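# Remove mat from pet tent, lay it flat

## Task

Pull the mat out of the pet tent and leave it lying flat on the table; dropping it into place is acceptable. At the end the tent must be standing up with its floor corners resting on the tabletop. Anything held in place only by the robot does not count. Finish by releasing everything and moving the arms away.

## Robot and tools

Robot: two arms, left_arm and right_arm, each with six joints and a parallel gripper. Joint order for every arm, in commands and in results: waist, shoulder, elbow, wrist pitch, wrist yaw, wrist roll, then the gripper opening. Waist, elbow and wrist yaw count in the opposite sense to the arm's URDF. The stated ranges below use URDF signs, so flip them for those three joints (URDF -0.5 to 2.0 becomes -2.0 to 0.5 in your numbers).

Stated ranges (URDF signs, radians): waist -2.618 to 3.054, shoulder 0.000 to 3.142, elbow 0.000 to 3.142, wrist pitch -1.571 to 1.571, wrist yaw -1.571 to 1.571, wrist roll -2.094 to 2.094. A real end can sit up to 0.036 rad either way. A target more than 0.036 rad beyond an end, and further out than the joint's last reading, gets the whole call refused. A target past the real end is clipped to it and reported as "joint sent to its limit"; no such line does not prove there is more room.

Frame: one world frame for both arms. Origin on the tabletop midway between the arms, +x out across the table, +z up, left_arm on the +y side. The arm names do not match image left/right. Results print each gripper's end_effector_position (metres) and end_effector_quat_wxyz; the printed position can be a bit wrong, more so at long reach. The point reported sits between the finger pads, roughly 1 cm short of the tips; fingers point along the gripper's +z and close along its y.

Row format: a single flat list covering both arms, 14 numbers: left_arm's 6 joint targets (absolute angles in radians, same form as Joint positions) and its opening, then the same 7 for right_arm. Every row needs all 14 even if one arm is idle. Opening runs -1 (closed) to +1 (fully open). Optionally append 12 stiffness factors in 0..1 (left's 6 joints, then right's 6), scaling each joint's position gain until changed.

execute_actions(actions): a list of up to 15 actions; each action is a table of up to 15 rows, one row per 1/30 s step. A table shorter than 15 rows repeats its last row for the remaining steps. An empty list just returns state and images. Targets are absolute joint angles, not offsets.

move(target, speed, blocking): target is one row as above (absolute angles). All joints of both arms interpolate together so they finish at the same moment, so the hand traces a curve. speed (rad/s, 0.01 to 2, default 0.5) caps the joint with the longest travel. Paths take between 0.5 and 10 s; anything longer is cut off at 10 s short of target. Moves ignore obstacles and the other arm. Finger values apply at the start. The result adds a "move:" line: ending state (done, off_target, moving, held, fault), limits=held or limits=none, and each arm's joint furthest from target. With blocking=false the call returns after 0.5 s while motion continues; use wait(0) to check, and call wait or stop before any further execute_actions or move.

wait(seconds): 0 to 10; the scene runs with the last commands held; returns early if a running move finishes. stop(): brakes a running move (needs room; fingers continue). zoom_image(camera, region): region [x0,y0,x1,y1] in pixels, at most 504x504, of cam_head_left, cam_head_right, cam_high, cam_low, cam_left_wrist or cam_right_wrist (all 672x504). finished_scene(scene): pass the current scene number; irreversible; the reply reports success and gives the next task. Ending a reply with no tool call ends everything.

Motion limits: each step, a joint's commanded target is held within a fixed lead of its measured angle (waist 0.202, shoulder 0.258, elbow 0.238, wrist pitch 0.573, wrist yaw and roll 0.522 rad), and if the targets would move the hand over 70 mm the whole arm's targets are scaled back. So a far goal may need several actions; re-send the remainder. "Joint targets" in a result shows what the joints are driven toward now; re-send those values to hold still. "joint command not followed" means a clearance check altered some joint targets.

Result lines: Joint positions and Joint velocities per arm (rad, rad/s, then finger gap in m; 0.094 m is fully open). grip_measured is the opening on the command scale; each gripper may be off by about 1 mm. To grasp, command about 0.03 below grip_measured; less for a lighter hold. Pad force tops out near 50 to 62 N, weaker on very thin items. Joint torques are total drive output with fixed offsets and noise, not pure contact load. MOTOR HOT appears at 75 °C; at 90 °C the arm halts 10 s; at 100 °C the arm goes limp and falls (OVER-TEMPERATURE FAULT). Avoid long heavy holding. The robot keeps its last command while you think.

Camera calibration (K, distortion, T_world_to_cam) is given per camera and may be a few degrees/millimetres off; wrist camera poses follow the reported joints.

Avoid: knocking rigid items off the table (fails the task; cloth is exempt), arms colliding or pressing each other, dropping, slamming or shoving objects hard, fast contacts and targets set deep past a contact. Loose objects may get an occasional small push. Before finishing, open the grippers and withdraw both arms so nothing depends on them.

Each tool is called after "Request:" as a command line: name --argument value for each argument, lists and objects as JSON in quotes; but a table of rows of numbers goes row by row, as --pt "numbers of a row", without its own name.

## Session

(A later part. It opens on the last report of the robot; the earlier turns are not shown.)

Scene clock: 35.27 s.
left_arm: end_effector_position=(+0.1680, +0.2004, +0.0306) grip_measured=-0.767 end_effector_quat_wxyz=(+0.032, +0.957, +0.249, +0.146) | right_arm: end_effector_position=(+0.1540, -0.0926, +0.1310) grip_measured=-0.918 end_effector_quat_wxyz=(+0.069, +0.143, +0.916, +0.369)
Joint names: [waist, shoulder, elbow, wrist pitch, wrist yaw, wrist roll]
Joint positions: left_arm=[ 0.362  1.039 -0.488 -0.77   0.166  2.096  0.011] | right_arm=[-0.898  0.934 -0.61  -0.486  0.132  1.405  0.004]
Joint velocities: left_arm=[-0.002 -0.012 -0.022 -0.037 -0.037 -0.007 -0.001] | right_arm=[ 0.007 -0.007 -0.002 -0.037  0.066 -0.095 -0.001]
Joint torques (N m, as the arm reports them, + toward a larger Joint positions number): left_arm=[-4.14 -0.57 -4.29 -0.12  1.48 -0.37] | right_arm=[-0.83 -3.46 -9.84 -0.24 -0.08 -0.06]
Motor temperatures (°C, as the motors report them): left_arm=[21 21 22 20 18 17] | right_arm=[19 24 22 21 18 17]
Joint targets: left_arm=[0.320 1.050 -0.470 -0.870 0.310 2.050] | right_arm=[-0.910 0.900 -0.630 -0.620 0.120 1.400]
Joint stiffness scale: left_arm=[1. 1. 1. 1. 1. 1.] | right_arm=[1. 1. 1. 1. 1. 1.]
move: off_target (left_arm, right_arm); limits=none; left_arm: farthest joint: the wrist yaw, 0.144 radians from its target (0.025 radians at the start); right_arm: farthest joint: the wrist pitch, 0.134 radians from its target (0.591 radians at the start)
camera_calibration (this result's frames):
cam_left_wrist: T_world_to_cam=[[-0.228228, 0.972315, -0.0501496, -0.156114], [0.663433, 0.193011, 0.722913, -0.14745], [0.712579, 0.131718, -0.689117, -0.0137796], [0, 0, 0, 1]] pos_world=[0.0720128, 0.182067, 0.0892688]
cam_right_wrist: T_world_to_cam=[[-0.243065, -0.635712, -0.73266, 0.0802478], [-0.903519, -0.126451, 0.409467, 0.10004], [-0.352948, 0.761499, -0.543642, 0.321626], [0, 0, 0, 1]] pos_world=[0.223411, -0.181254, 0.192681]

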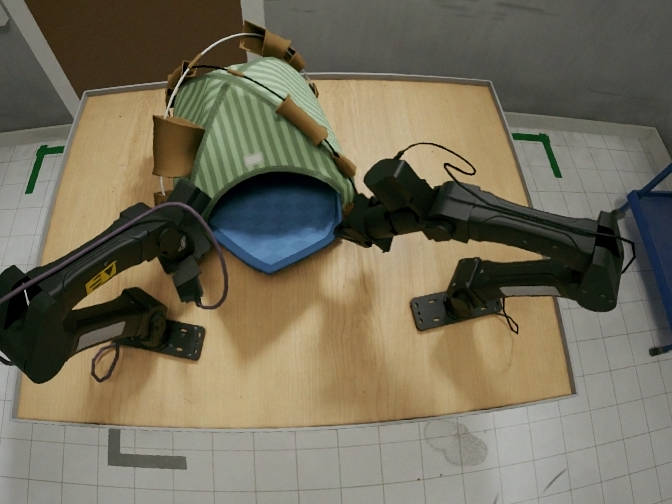

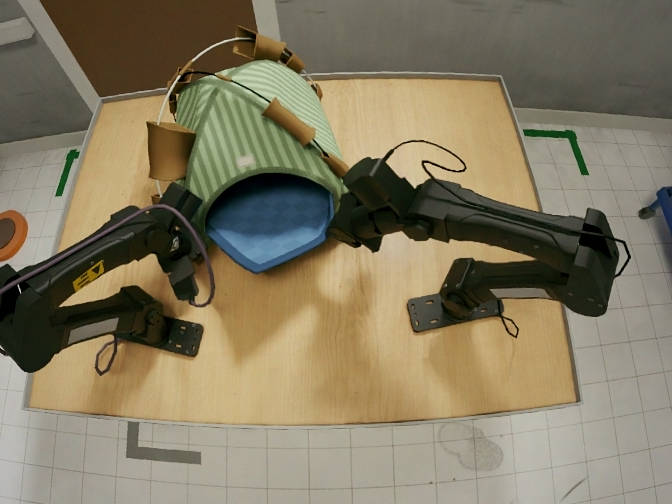

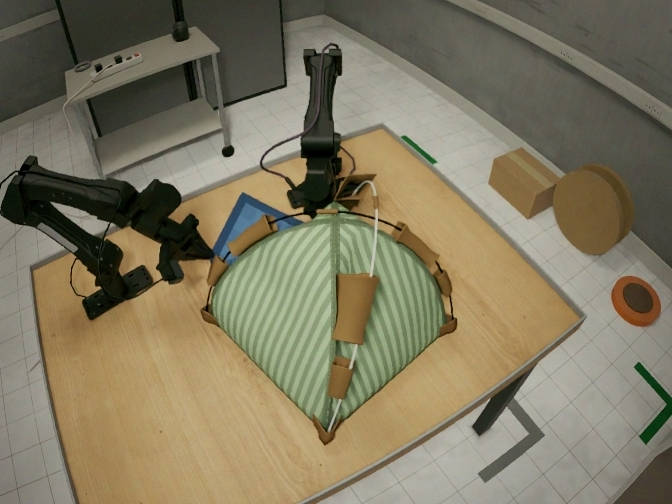

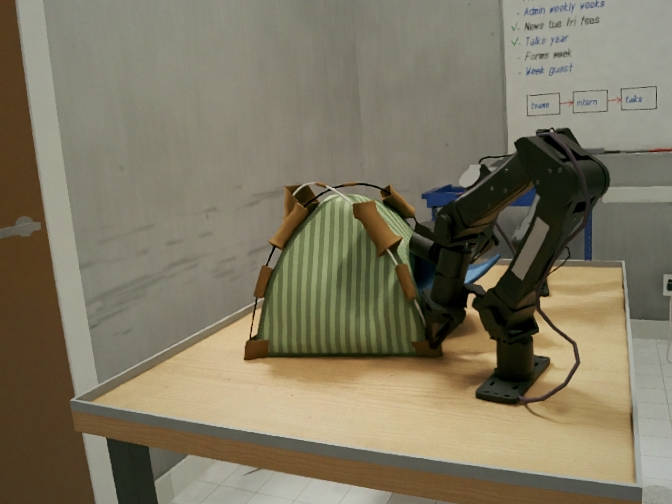

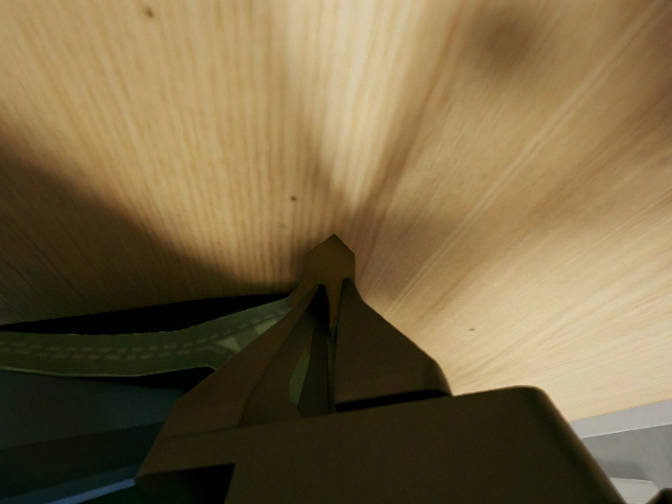

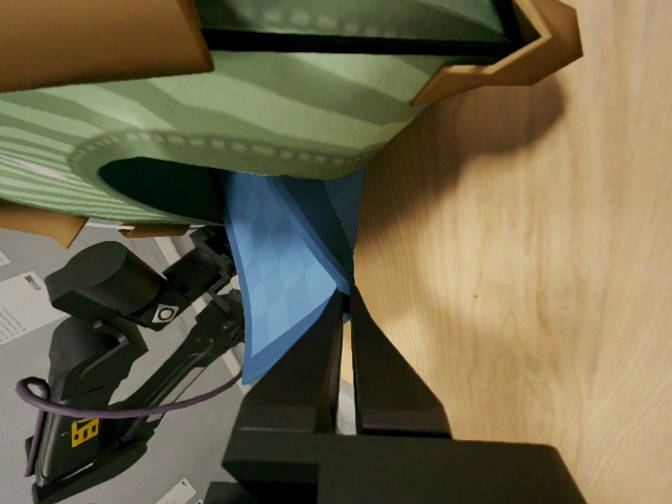

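Request:
move --target '[0.34,1.05,-0.47,-0.85,0.28,2.07,-1, -1.28,0.90,-0.63,-0.58,0.0,1.5,-1]' --speed 0.2

Scene clock: 37.90 s.
left_arm: end_effector_position=(+0.1712, +0.2158, +0.0323) grip_measured=-0.771 end_effector_quat_wxyz=(-0.003, +0.953, +0.254, +0.167) | right_arm: end_effector_position=(+0.0740, -0.0821, +0.1191) grip_measured=-0.979 end_effector_quat_wxyz=(+0.041, +0.042, +0.940, +0.337)
Joint names: [waist, shoulder, elbow, wrist pitch, wrist yaw, wrist roll]
Joint positions: left_arm=[ 0.357  1.039 -0.488 -0.789  0.246  2.096  0.011] | right_arm=[-1.269  0.928 -0.61  -0.56  -0.004  1.5    0.001]
Joint velocities: left_arm=[-0.007  0.002  0.007 -0.081  0.007  0.037 -0.001] | right_arm=[ 0.007 -0.007  0.002  0.022 -0.007  0.022 -0.   ]
Joint torques (N m, as the arm reports them, + toward a larger Joint positions number): left_arm=[-1.73 -0.32 -4.54  0.28  0.42 -0.26] | right_arm=[-0.75 -2.96 -9.73  0.69  0.   -0.01]
Motor temperatures (°C, as the motors report them): left_arm=[21 21 22 20 18 17] | right_arm=[19 24 23 21 18 17]
Joint targets: left_arm=[0.340 1.050 -0.470 -0.850 0.280 2.070] | right_arm=[-1.280 0.900 -0.630 -0.580 -0.000 1.500]
Joint stiffness scale: left_arm=[1. 1. 1. 1. 1. 1.] | right_arm=[1. 1. 1. 1. 1. 1.]
move: off_target (left_arm, right_arm); limits=none; left_arm: farthest joint: the wrist pitch, 0.061 radians from its target (0.080 radians at the start); right_arm: farthest joint: the shoulder, 0.028 radians from its target (0.034 radians at the start)
camera_calibration (this result's frames):
cam_left_wrist: T_world_to_cam=[[-0.249966, 0.96809, 0.0178637, -0.167823], [0.641394, 0.151734, 0.752058, -0.142033], [0.725349, 0.199447, -0.658855, -0.0346658], [0, 0, 0, 1]] pos_world=[0.0742936, 0.190933, 0.086975]
cam_right_wrist: T_world_to_cam=[[-0.0913054, -0.72964, -0.677708, 0.0333325], [-0.865643, -0.278262, 0.416211, 0.0178517], [-0.492265, 0.624656, -0.606201, 0.285434], [0, 0, 0, 1]] pos_world=[0.159006, -0.14901, 0.18819]

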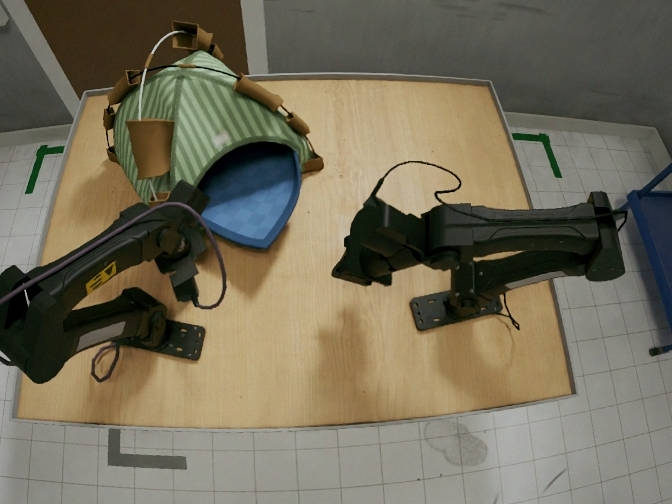

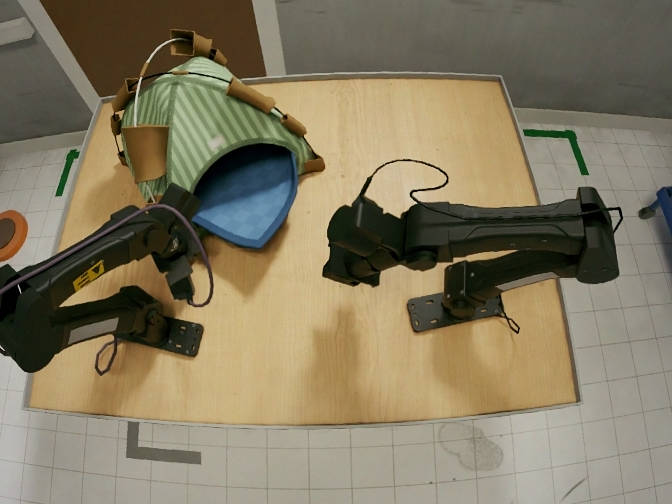

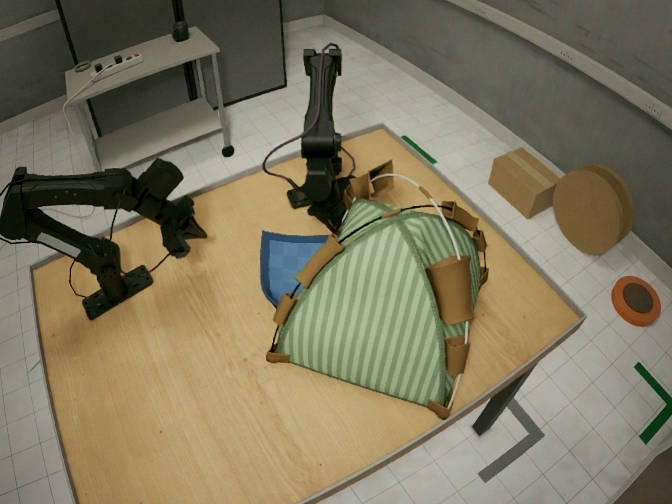

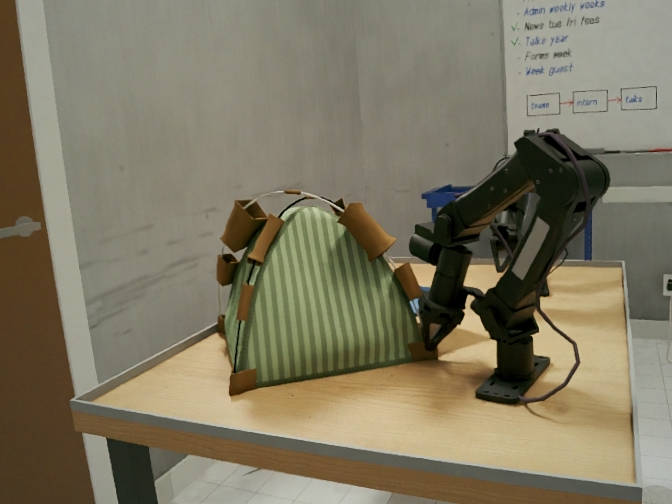

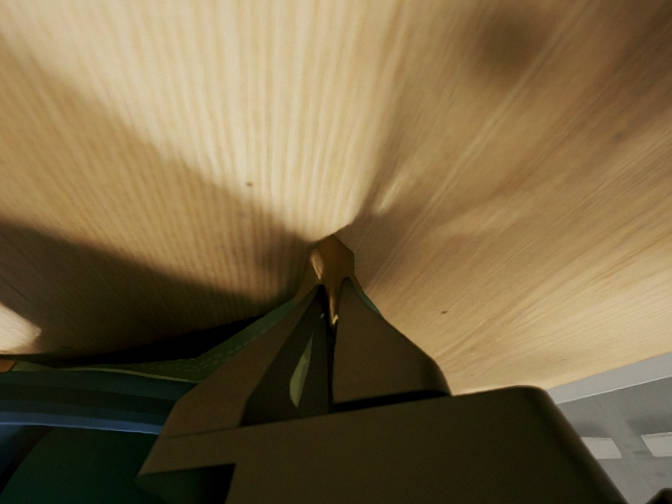

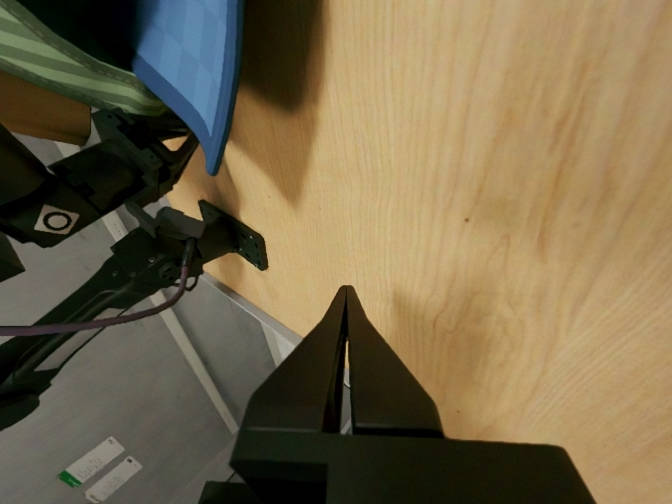

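Request:
move --target '[0.34,1.05,-0.47,-0.85,0.28,2.07,-1, -0.915,1.31,-0.165,0.85,0.0,1.57,0.4]' --speed 0.8

Scene clock: 40.83 s.
left_arm: end_effector_position=(+0.1712, +0.2158, +0.0323) grip_measured=-0.771 end_effector_quat_wxyz=(-0.003, +0.953, +0.254, +0.167) | right_arm: end_effector_position=(+0.1980, -0.0451, +0.1091) grip_measured=+0.399 end_effector_quat_wxyz=(+0.149, +0.200, +0.775, +0.581)
Joint names: [waist, shoulder, elbow, wrist pitch, wrist yaw, wrist roll]
Joint positions: left_arm=[ 0.357  1.039 -0.488 -0.789  0.246  2.096  0.011] | right_arm=[-0.927  1.295 -0.178  0.833 -0.003  1.573  0.066]
Joint velocities: left_arm=[ 0.022  0.007  0.002 -0.022  0.022 -0.139  0.001] | right_arm=[ 0.012 -0.032  0.002 -0.022 -0.007 -0.066  0.001]
Joint torques (N m, as the arm reports them, + toward a larger Joint positions number): left_arm=[-2.02 -0.66 -4.26  0.25  0.43 -0.23] | right_arm=[ 0.92 -1.34 -5.09  1.49 -0.01 -0.03]
Motor temperatures (°C, as the motors report them): left_arm=[21 21 22 20 18 17] | right_arm=[19 23 22 22 18 17]
Joint targets: left_arm=[0.340 1.050 -0.470 -0.850 0.280 2.070] | right_arm=[-0.915 1.310 -0.165 0.850 -0.000 1.570]
Joint stiffness scale: left_arm=[1. 1. 1. 1. 1. 1.] | right_arm=[1. 1. 1. 1. 1. 1.]
move: off_target (left_arm); limits=none; left_arm: farthest joint: the wrist pitch, 0.061 radians from its target (0.061 radians at the start); right_arm: farthest joint: the wrist pitch, 0.017 radians from its target (1.411 radians at the start)
camera_calibration (this result's frames):
cam_left_wrist: T_world_to_cam=[[-0.249966, 0.96809, 0.0178637, -0.167823], [0.641394, 0.151734, 0.752058, -0.142033], [0.725349, 0.199447, -0.658855, -0.0346658], [0, 0, 0, 1]] pos_world=[0.0742936, 0.190933, 0.086975]
cam_right_wrist: T_world_to_cam=[[-0.15187, -0.177843, -0.972269, 0.133857], [-0.980099, -0.100128, 0.171408, 0.197032], [-0.127835, 0.978951, -0.159098, 0.212328], [0, 0, 0, 1]] pos_world=[0.240583, -0.164324, 0.130153]

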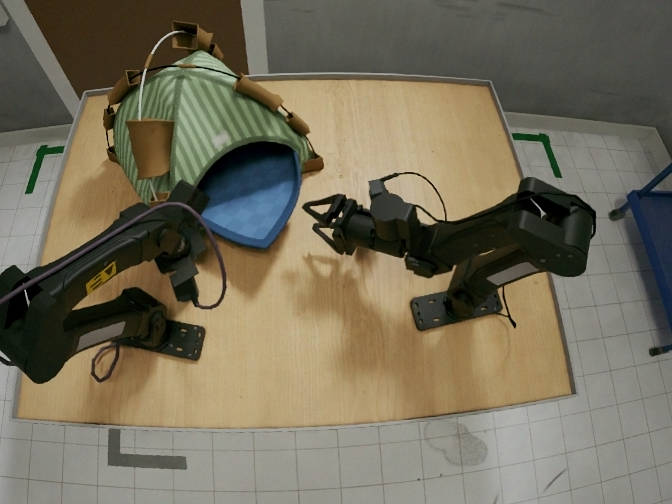

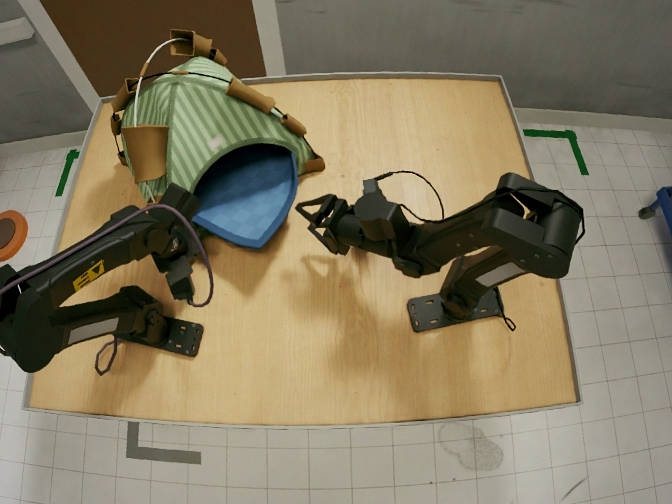

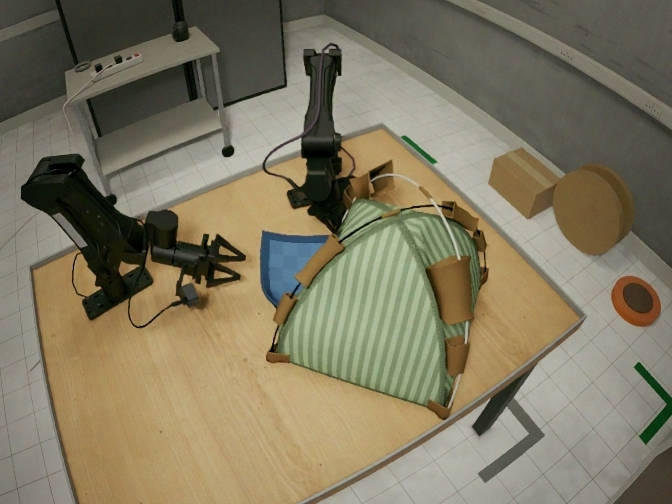

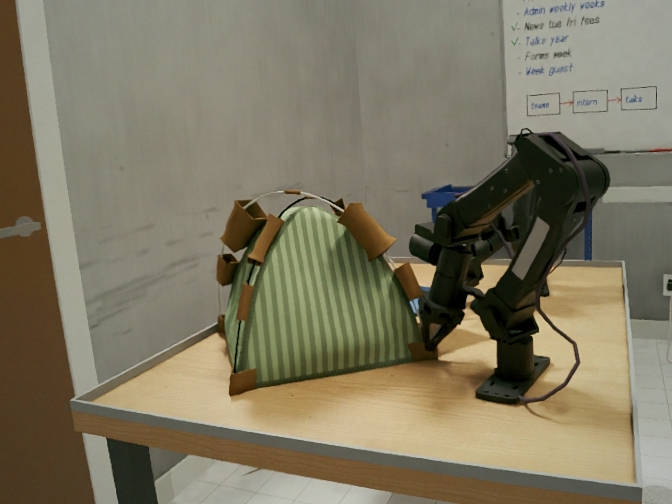

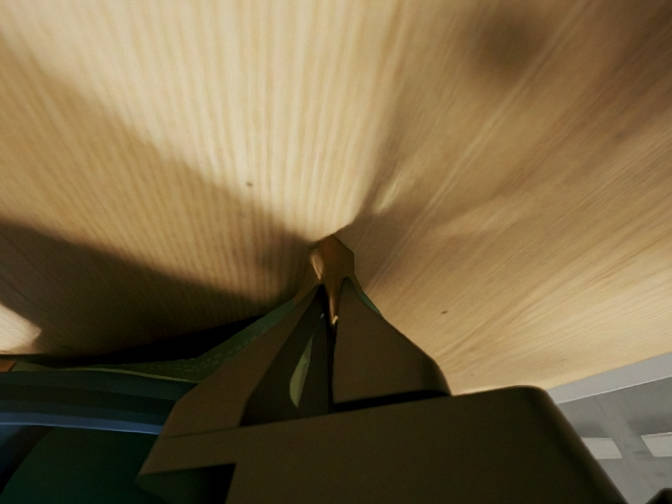

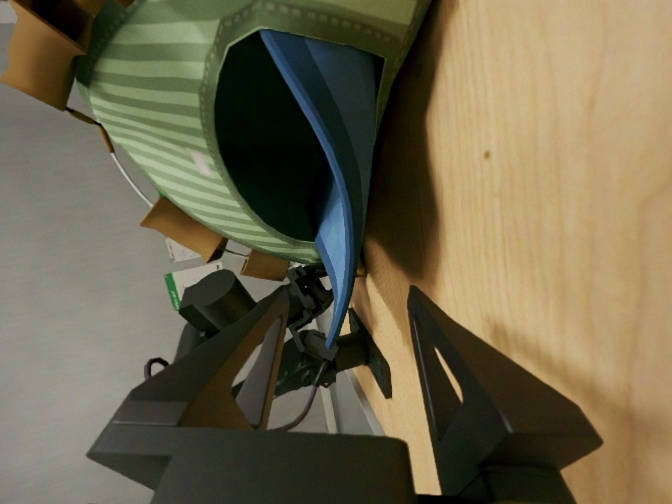

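Request:
move --target '[0.34,1.05,-0.47,-0.85,0.28,2.07,-1, -0.87,1.74,-0.47,0.97,0.0,1.57,0.4]' --speed 0.5

Request:
execute_actions --actions '[[[0.34,1.05,-0.47,-0.85,0.28,2.07,-1, -0.87,1.74,-0.47,0.97,0.0,1.57,-1]],[]]'

Scene clock: 57.30 s.
left_arm: end_effector_position=(+0.1712, +0.2158, +0.0323) grip_measured=-0.771 end_effector_quat_wxyz=(-0.003, +0.953, +0.254, +0.167) | right_arm: end_effector_position=(+0.2507, +0.0115, +0.0811) grip_measured=+0.399 end_effector_quat_wxyz=(+0.157, +0.222, +0.783, +0.560)
Joint names: [waist, shoulder, elbow, wrist pitch, wrist yaw, wrist roll]
Joint positions: left_arm=[ 0.357  1.039 -0.488 -0.789  0.246  2.096  0.011] | right_arm=[-0.882  1.727 -0.444  0.954 -0.003  1.575  0.066]
Joint velocities: left_arm=[ 0.002  0.007 -0.012  0.051  0.051  0.007 -0.   ] | right_arm=[-0.007 -0.007  0.002  0.051 -0.007 -0.066 -0.001]
Joint torques (N m, as the arm reports them, + toward a larger Joint positions number): left_arm=[-1.72 -0.38 -4.19  0.33  0.43 -0.27] | right_arm=[ 0.91 -4.29 -7.78  1.45 -0.01 -0.06]
Motor temperatures (°C, as the motors report them): left_arm=[21 21 22 20 18 17] | right_arm=[19 21 22 25 18 17]
Joint targets: left_arm=[0.340 1.050 -0.470 -0.850 0.280 2.070] | right_arm=[-0.870 1.740 -0.470 0.970 -0.000 1.570]
Joint stiffness scale: left_arm=[1. 1. 1. 1. 1. 1.] | right_arm=[1. 1. 1. 1. 1. 1.]
move: off_target (left_arm, right_arm); limits=none; left_arm: farthest joint: the wrist pitch, 0.061 radians from its target (0.061 radians at the start); right_arm: farthest joint: the elbow, 0.026 radians from its target (0.292 radians at the start)
camera_calibration (this result's frames):
cam_left_wrist: T_world_to_cam=[[-0.249966, 0.96809, 0.0178637, -0.167823], [0.641394, 0.151734, 0.752058, -0.142033], [0.725349, 0.199447, -0.658855, -0.0346658], [0, 0, 0, 1]] pos_world=[0.0742936, 0.190933, 0.086975]
cam_right_wrist: T_world_to_cam=[[-0.184611, -0.207436, -0.960671, 0.132249], [-0.978909, -0.0482167, 0.198527, 0.25603], [-0.087502, 0.97706, -0.194159, 0.151959], [0, 0, 0, 1]] pos_world=[0.288342, -0.108695, 0.105723]

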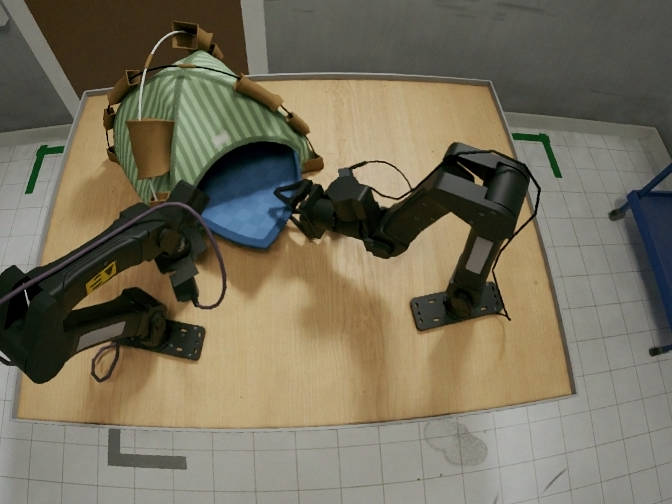

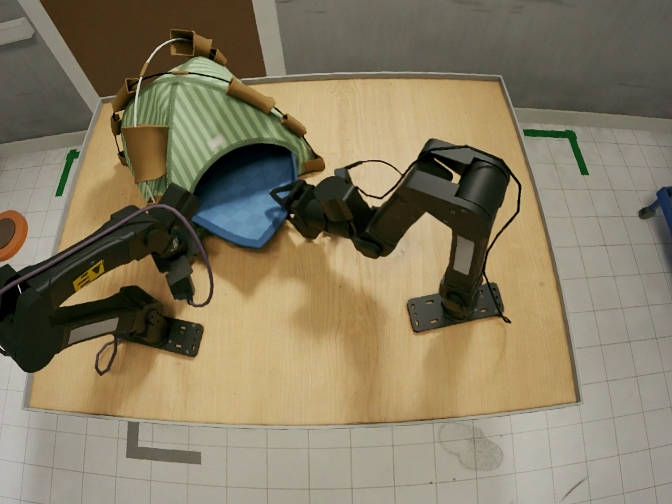

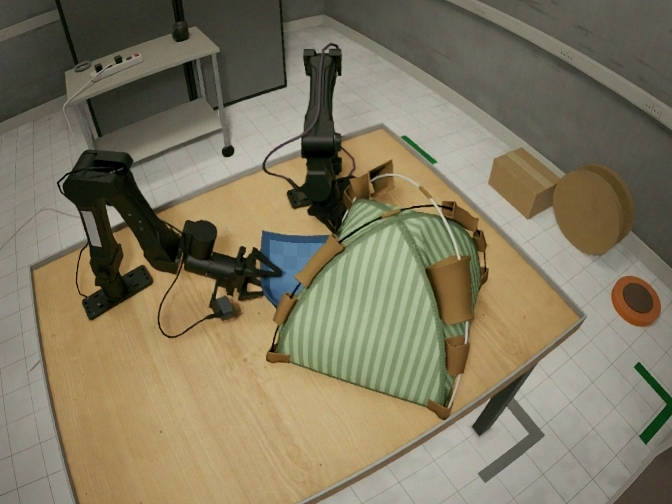

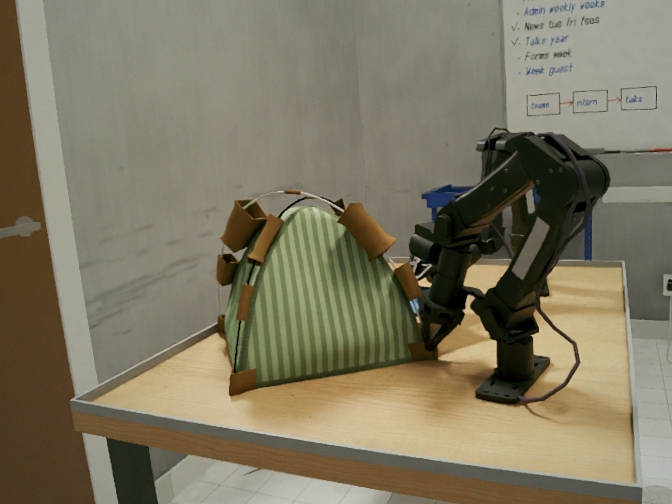

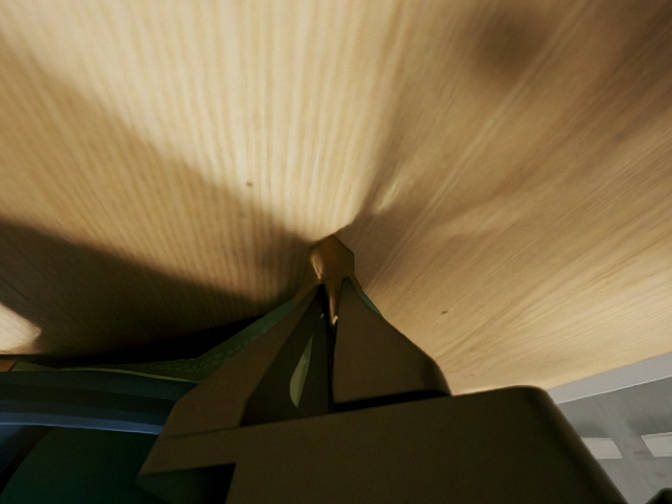

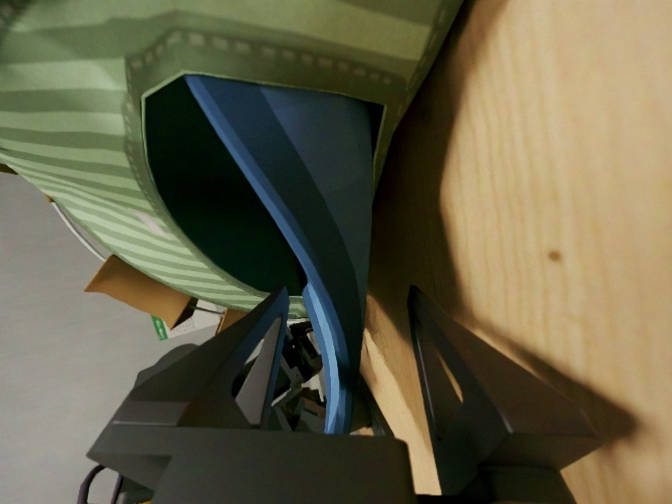

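Scene clock: 57.80 s.
left_arm: end_effector_position=(+0.1709, +0.2164, +0.0323) grip_measured=-0.771 end_effector_quat_wxyz=(-0.005, +0.953, +0.254, +0.167) | right_arm: end_effector_position=(+0.2507, +0.0115, +0.0811) grip_measured=-0.870 end_effector_quat_wxyz=(+0.157, +0.222, +0.783, +0.560)
Joint names: [waist, shoulder, elbow, wrist pitch, wrist yaw, wrist roll]
Joint positions: left_arm=[ 0.357  1.039 -0.488 -0.792  0.248  2.096  0.011] | right_arm=[-0.882  1.727 -0.444  0.954 -0.003  1.575  0.006]
Joint velocities: left_arm=[-0.012  0.007  0.002 -0.007  0.007 -0.022  0.001] | right_arm=[ 0.002  0.007 -0.002  0.11   0.037 -0.022 -0.   ]
Joint torques (N m, as the arm reports them, + toward a larger Joint positions number): left_arm=[-1.96 -0.33 -4.41  0.27  0.41 -0.26] | right_arm=[ 0.91 -4.26 -7.8   1.46 -0.02 -0.07]
Motor temperatures (°C, as the motors report them): left_arm=[21 21 22 20 18 17] | right_arm=[19 21 22 25 18 17]
Joint targets: left_arm=[0.340 1.050 -0.470 -0.850 0.280 2.070] | right_arm=[-0.870 1.740 -0.470 0.970 0.000 1.570]
Joint stiffness scale: left_arm=[1. 1. 1. 1. 1. 1.] | right_arm=[1. 1. 1. 1. 1. 1.]
camera_calibration (this result's frames):
cam_left_wrist: T_world_to_cam=[[-0.250367, 0.967927, 0.0208004, -0.168446], [0.642061, 0.14992, 0.751852, -0.141605], [0.72462, 0.201594, -0.659003, -0.0349245], [0, 0, 0, 1]] pos_world=[0.0740529, 0.191314, 0.0869548]
cam_right_wrist: T_world_to_cam=[[-0.184421, -0.207123, -0.960775, 0.1323], [-0.978948, -0.0482814, 0.198318, 0.256057], [-0.0874636, 0.977123, -0.193858, 0.151918], [0, 0, 0, 1]] pos_world=[0.288353, -0.108677, 0.105781]

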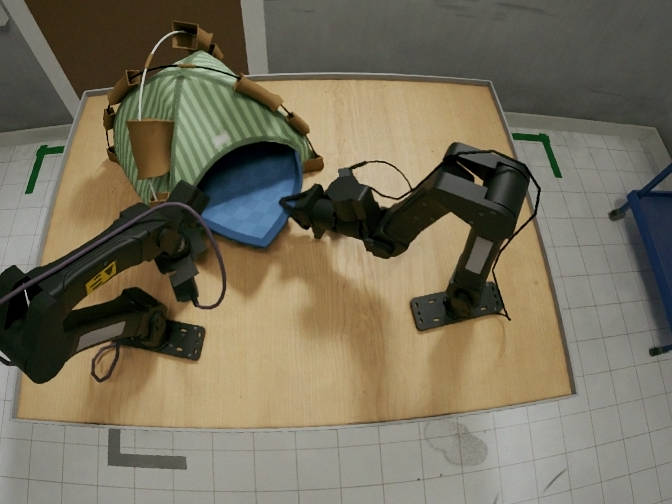

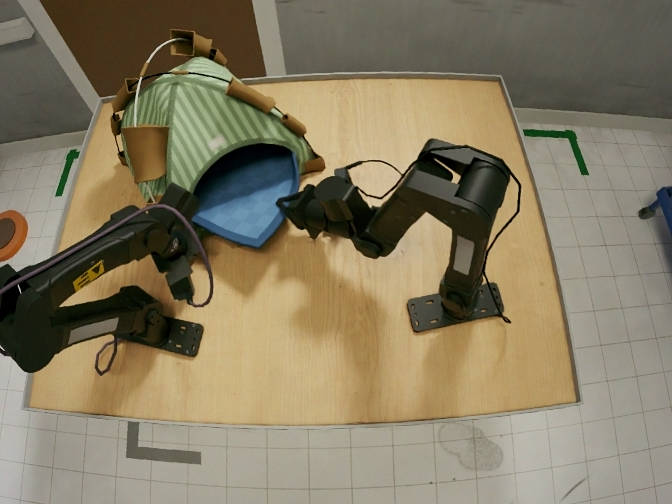

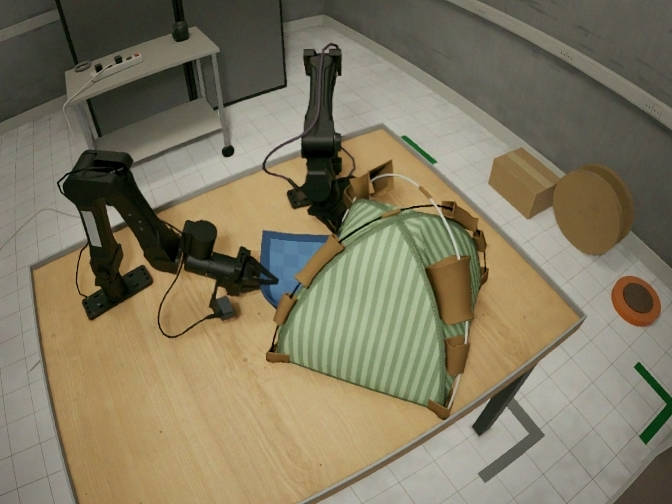

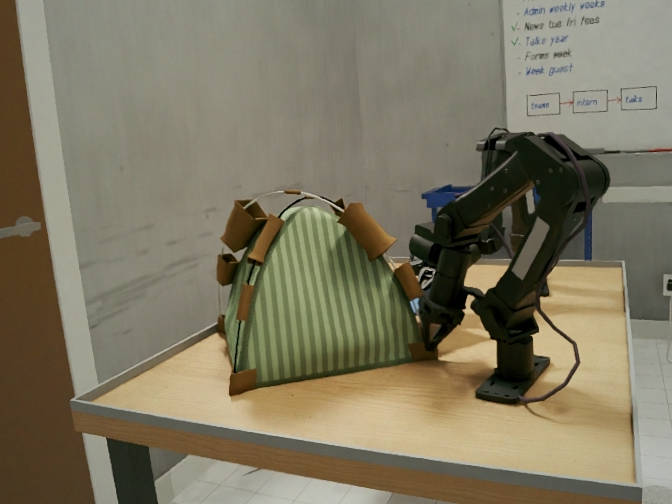

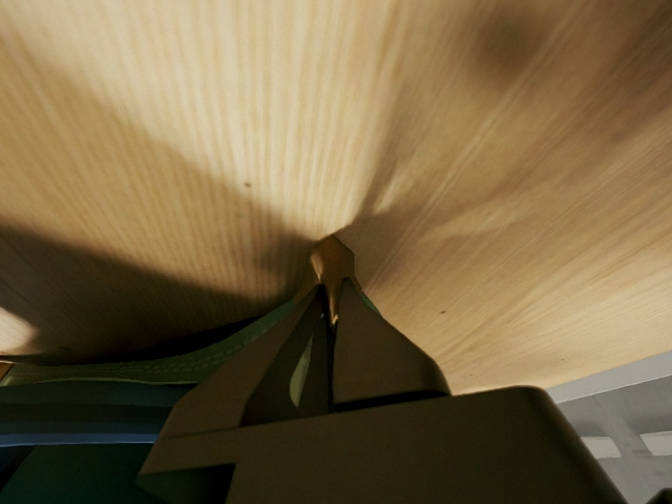

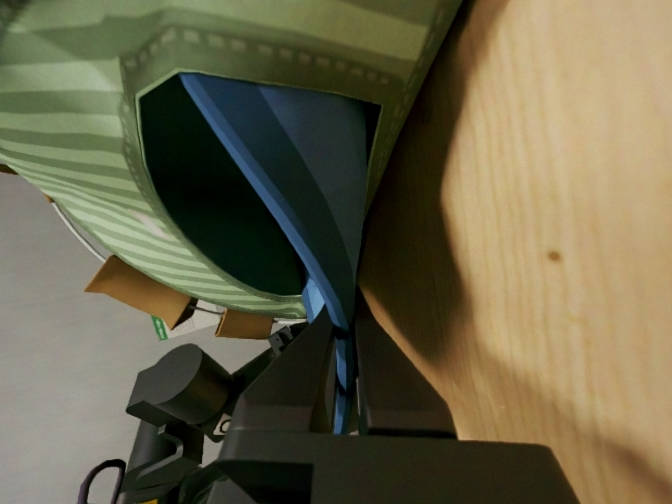

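Request:
execute_actions --actions '[]'

Scene clock: 58.17 s.
left_arm: end_effector_position=(+0.1709, +0.2164, +0.0323) grip_measured=-0.771 end_effector_quat_wxyz=(-0.005, +0.953, +0.254, +0.167) | right_arm: end_effector_position=(+0.2507, +0.0115, +0.0811) grip_measured=-0.870 end_effector_quat_wxyz=(+0.157, +0.222, +0.783, +0.560)
Joint names: [waist, shoulder, elbow, wrist pitch, wrist yaw, wrist roll]
Joint positions: left_arm=[ 0.357  1.039 -0.488 -0.792  0.248  2.096  0.011] | right_arm=[-0.882  1.727 -0.444  0.954 -0.003  1.575  0.006]
Joint velocities: left_arm=[ 0.007 -0.007  0.017 -0.037  0.037  0.037  0.001] | right_arm=[ 0.007 -0.007  0.002 -0.007  0.051 -0.022  0.   ]
Joint torques (N m, as the arm reports them, + toward a larger Joint positions number): left_arm=[-1.54 -0.27 -4.29  0.31  0.47 -0.27] | right_arm=[ 0.9  -4.26 -7.79  1.47 -0.01 -0.06]
Motor temperatures (°C, as the motors report them): left_arm=[21 21 22 20 18 17] | right_arm=[19 21 22 25 18 17]
Joint targets: left_arm=[0.340 1.050 -0.470 -0.850 0.280 2.070] | right_arm=[-0.870 1.740 -0.470 0.970 -0.000 1.570]
Joint stiffness scale: left_arm=[1. 1. 1. 1. 1. 1.] | right_arm=[1. 1. 1. 1. 1. 1.]
camera_calibration (this result's frames):
cam_left_wrist: T_world_to_cam=[[-0.250367, 0.967927, 0.0208004, -0.168446], [0.642061, 0.14992, 0.751852, -0.141605], [0.72462, 0.201594, -0.659003, -0.0349245], [0, 0, 0, 1]] pos_world=[0.0740529, 0.191314, 0.0869548]
cam_right_wrist: T_world_to_cam=[[-0.184421, -0.207123, -0.960775, 0.1323], [-0.978948, -0.0482814, 0.198318, 0.256057], [-0.0874636, 0.977123, -0.193858, 0.151918], [0, 0, 0, 1]] pos_world=[0.288353, -0.108677, 0.105781]

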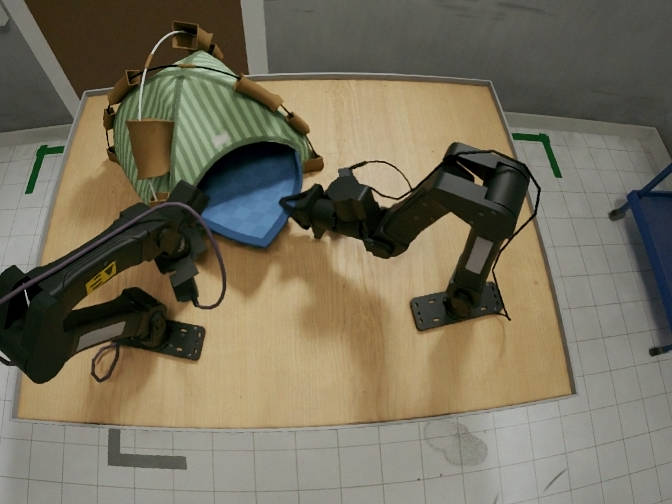

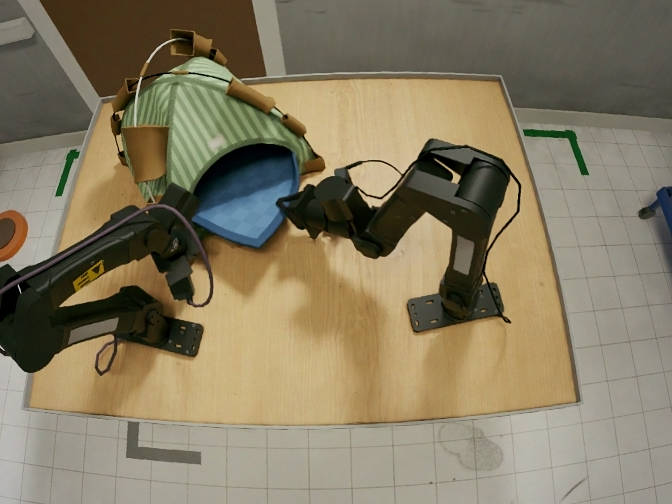

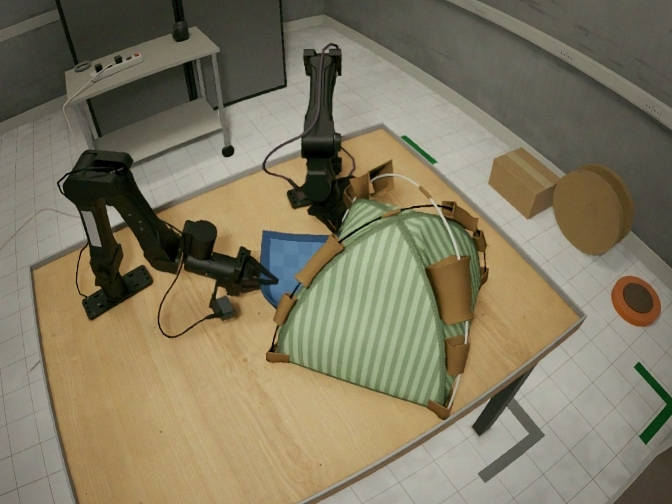

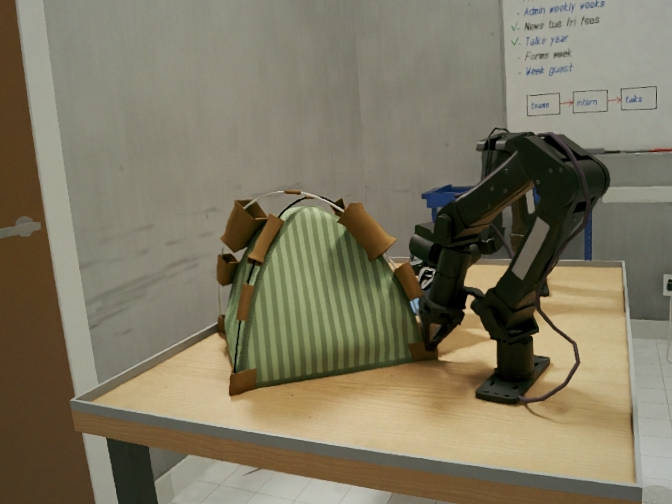

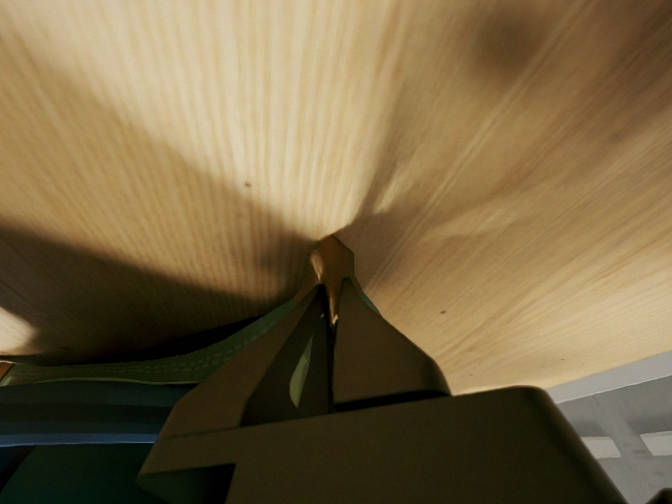

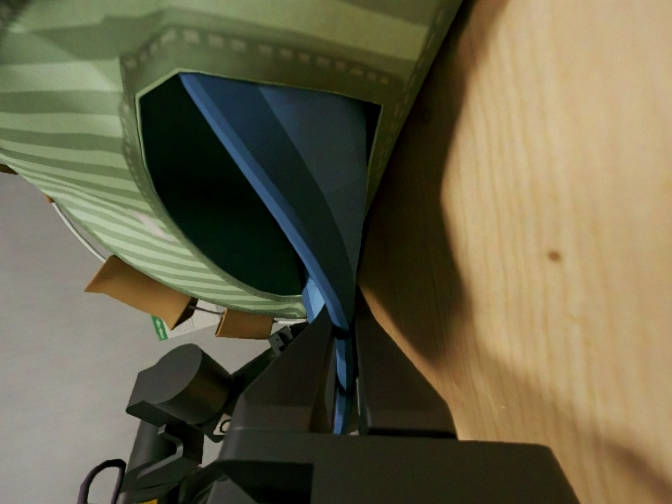

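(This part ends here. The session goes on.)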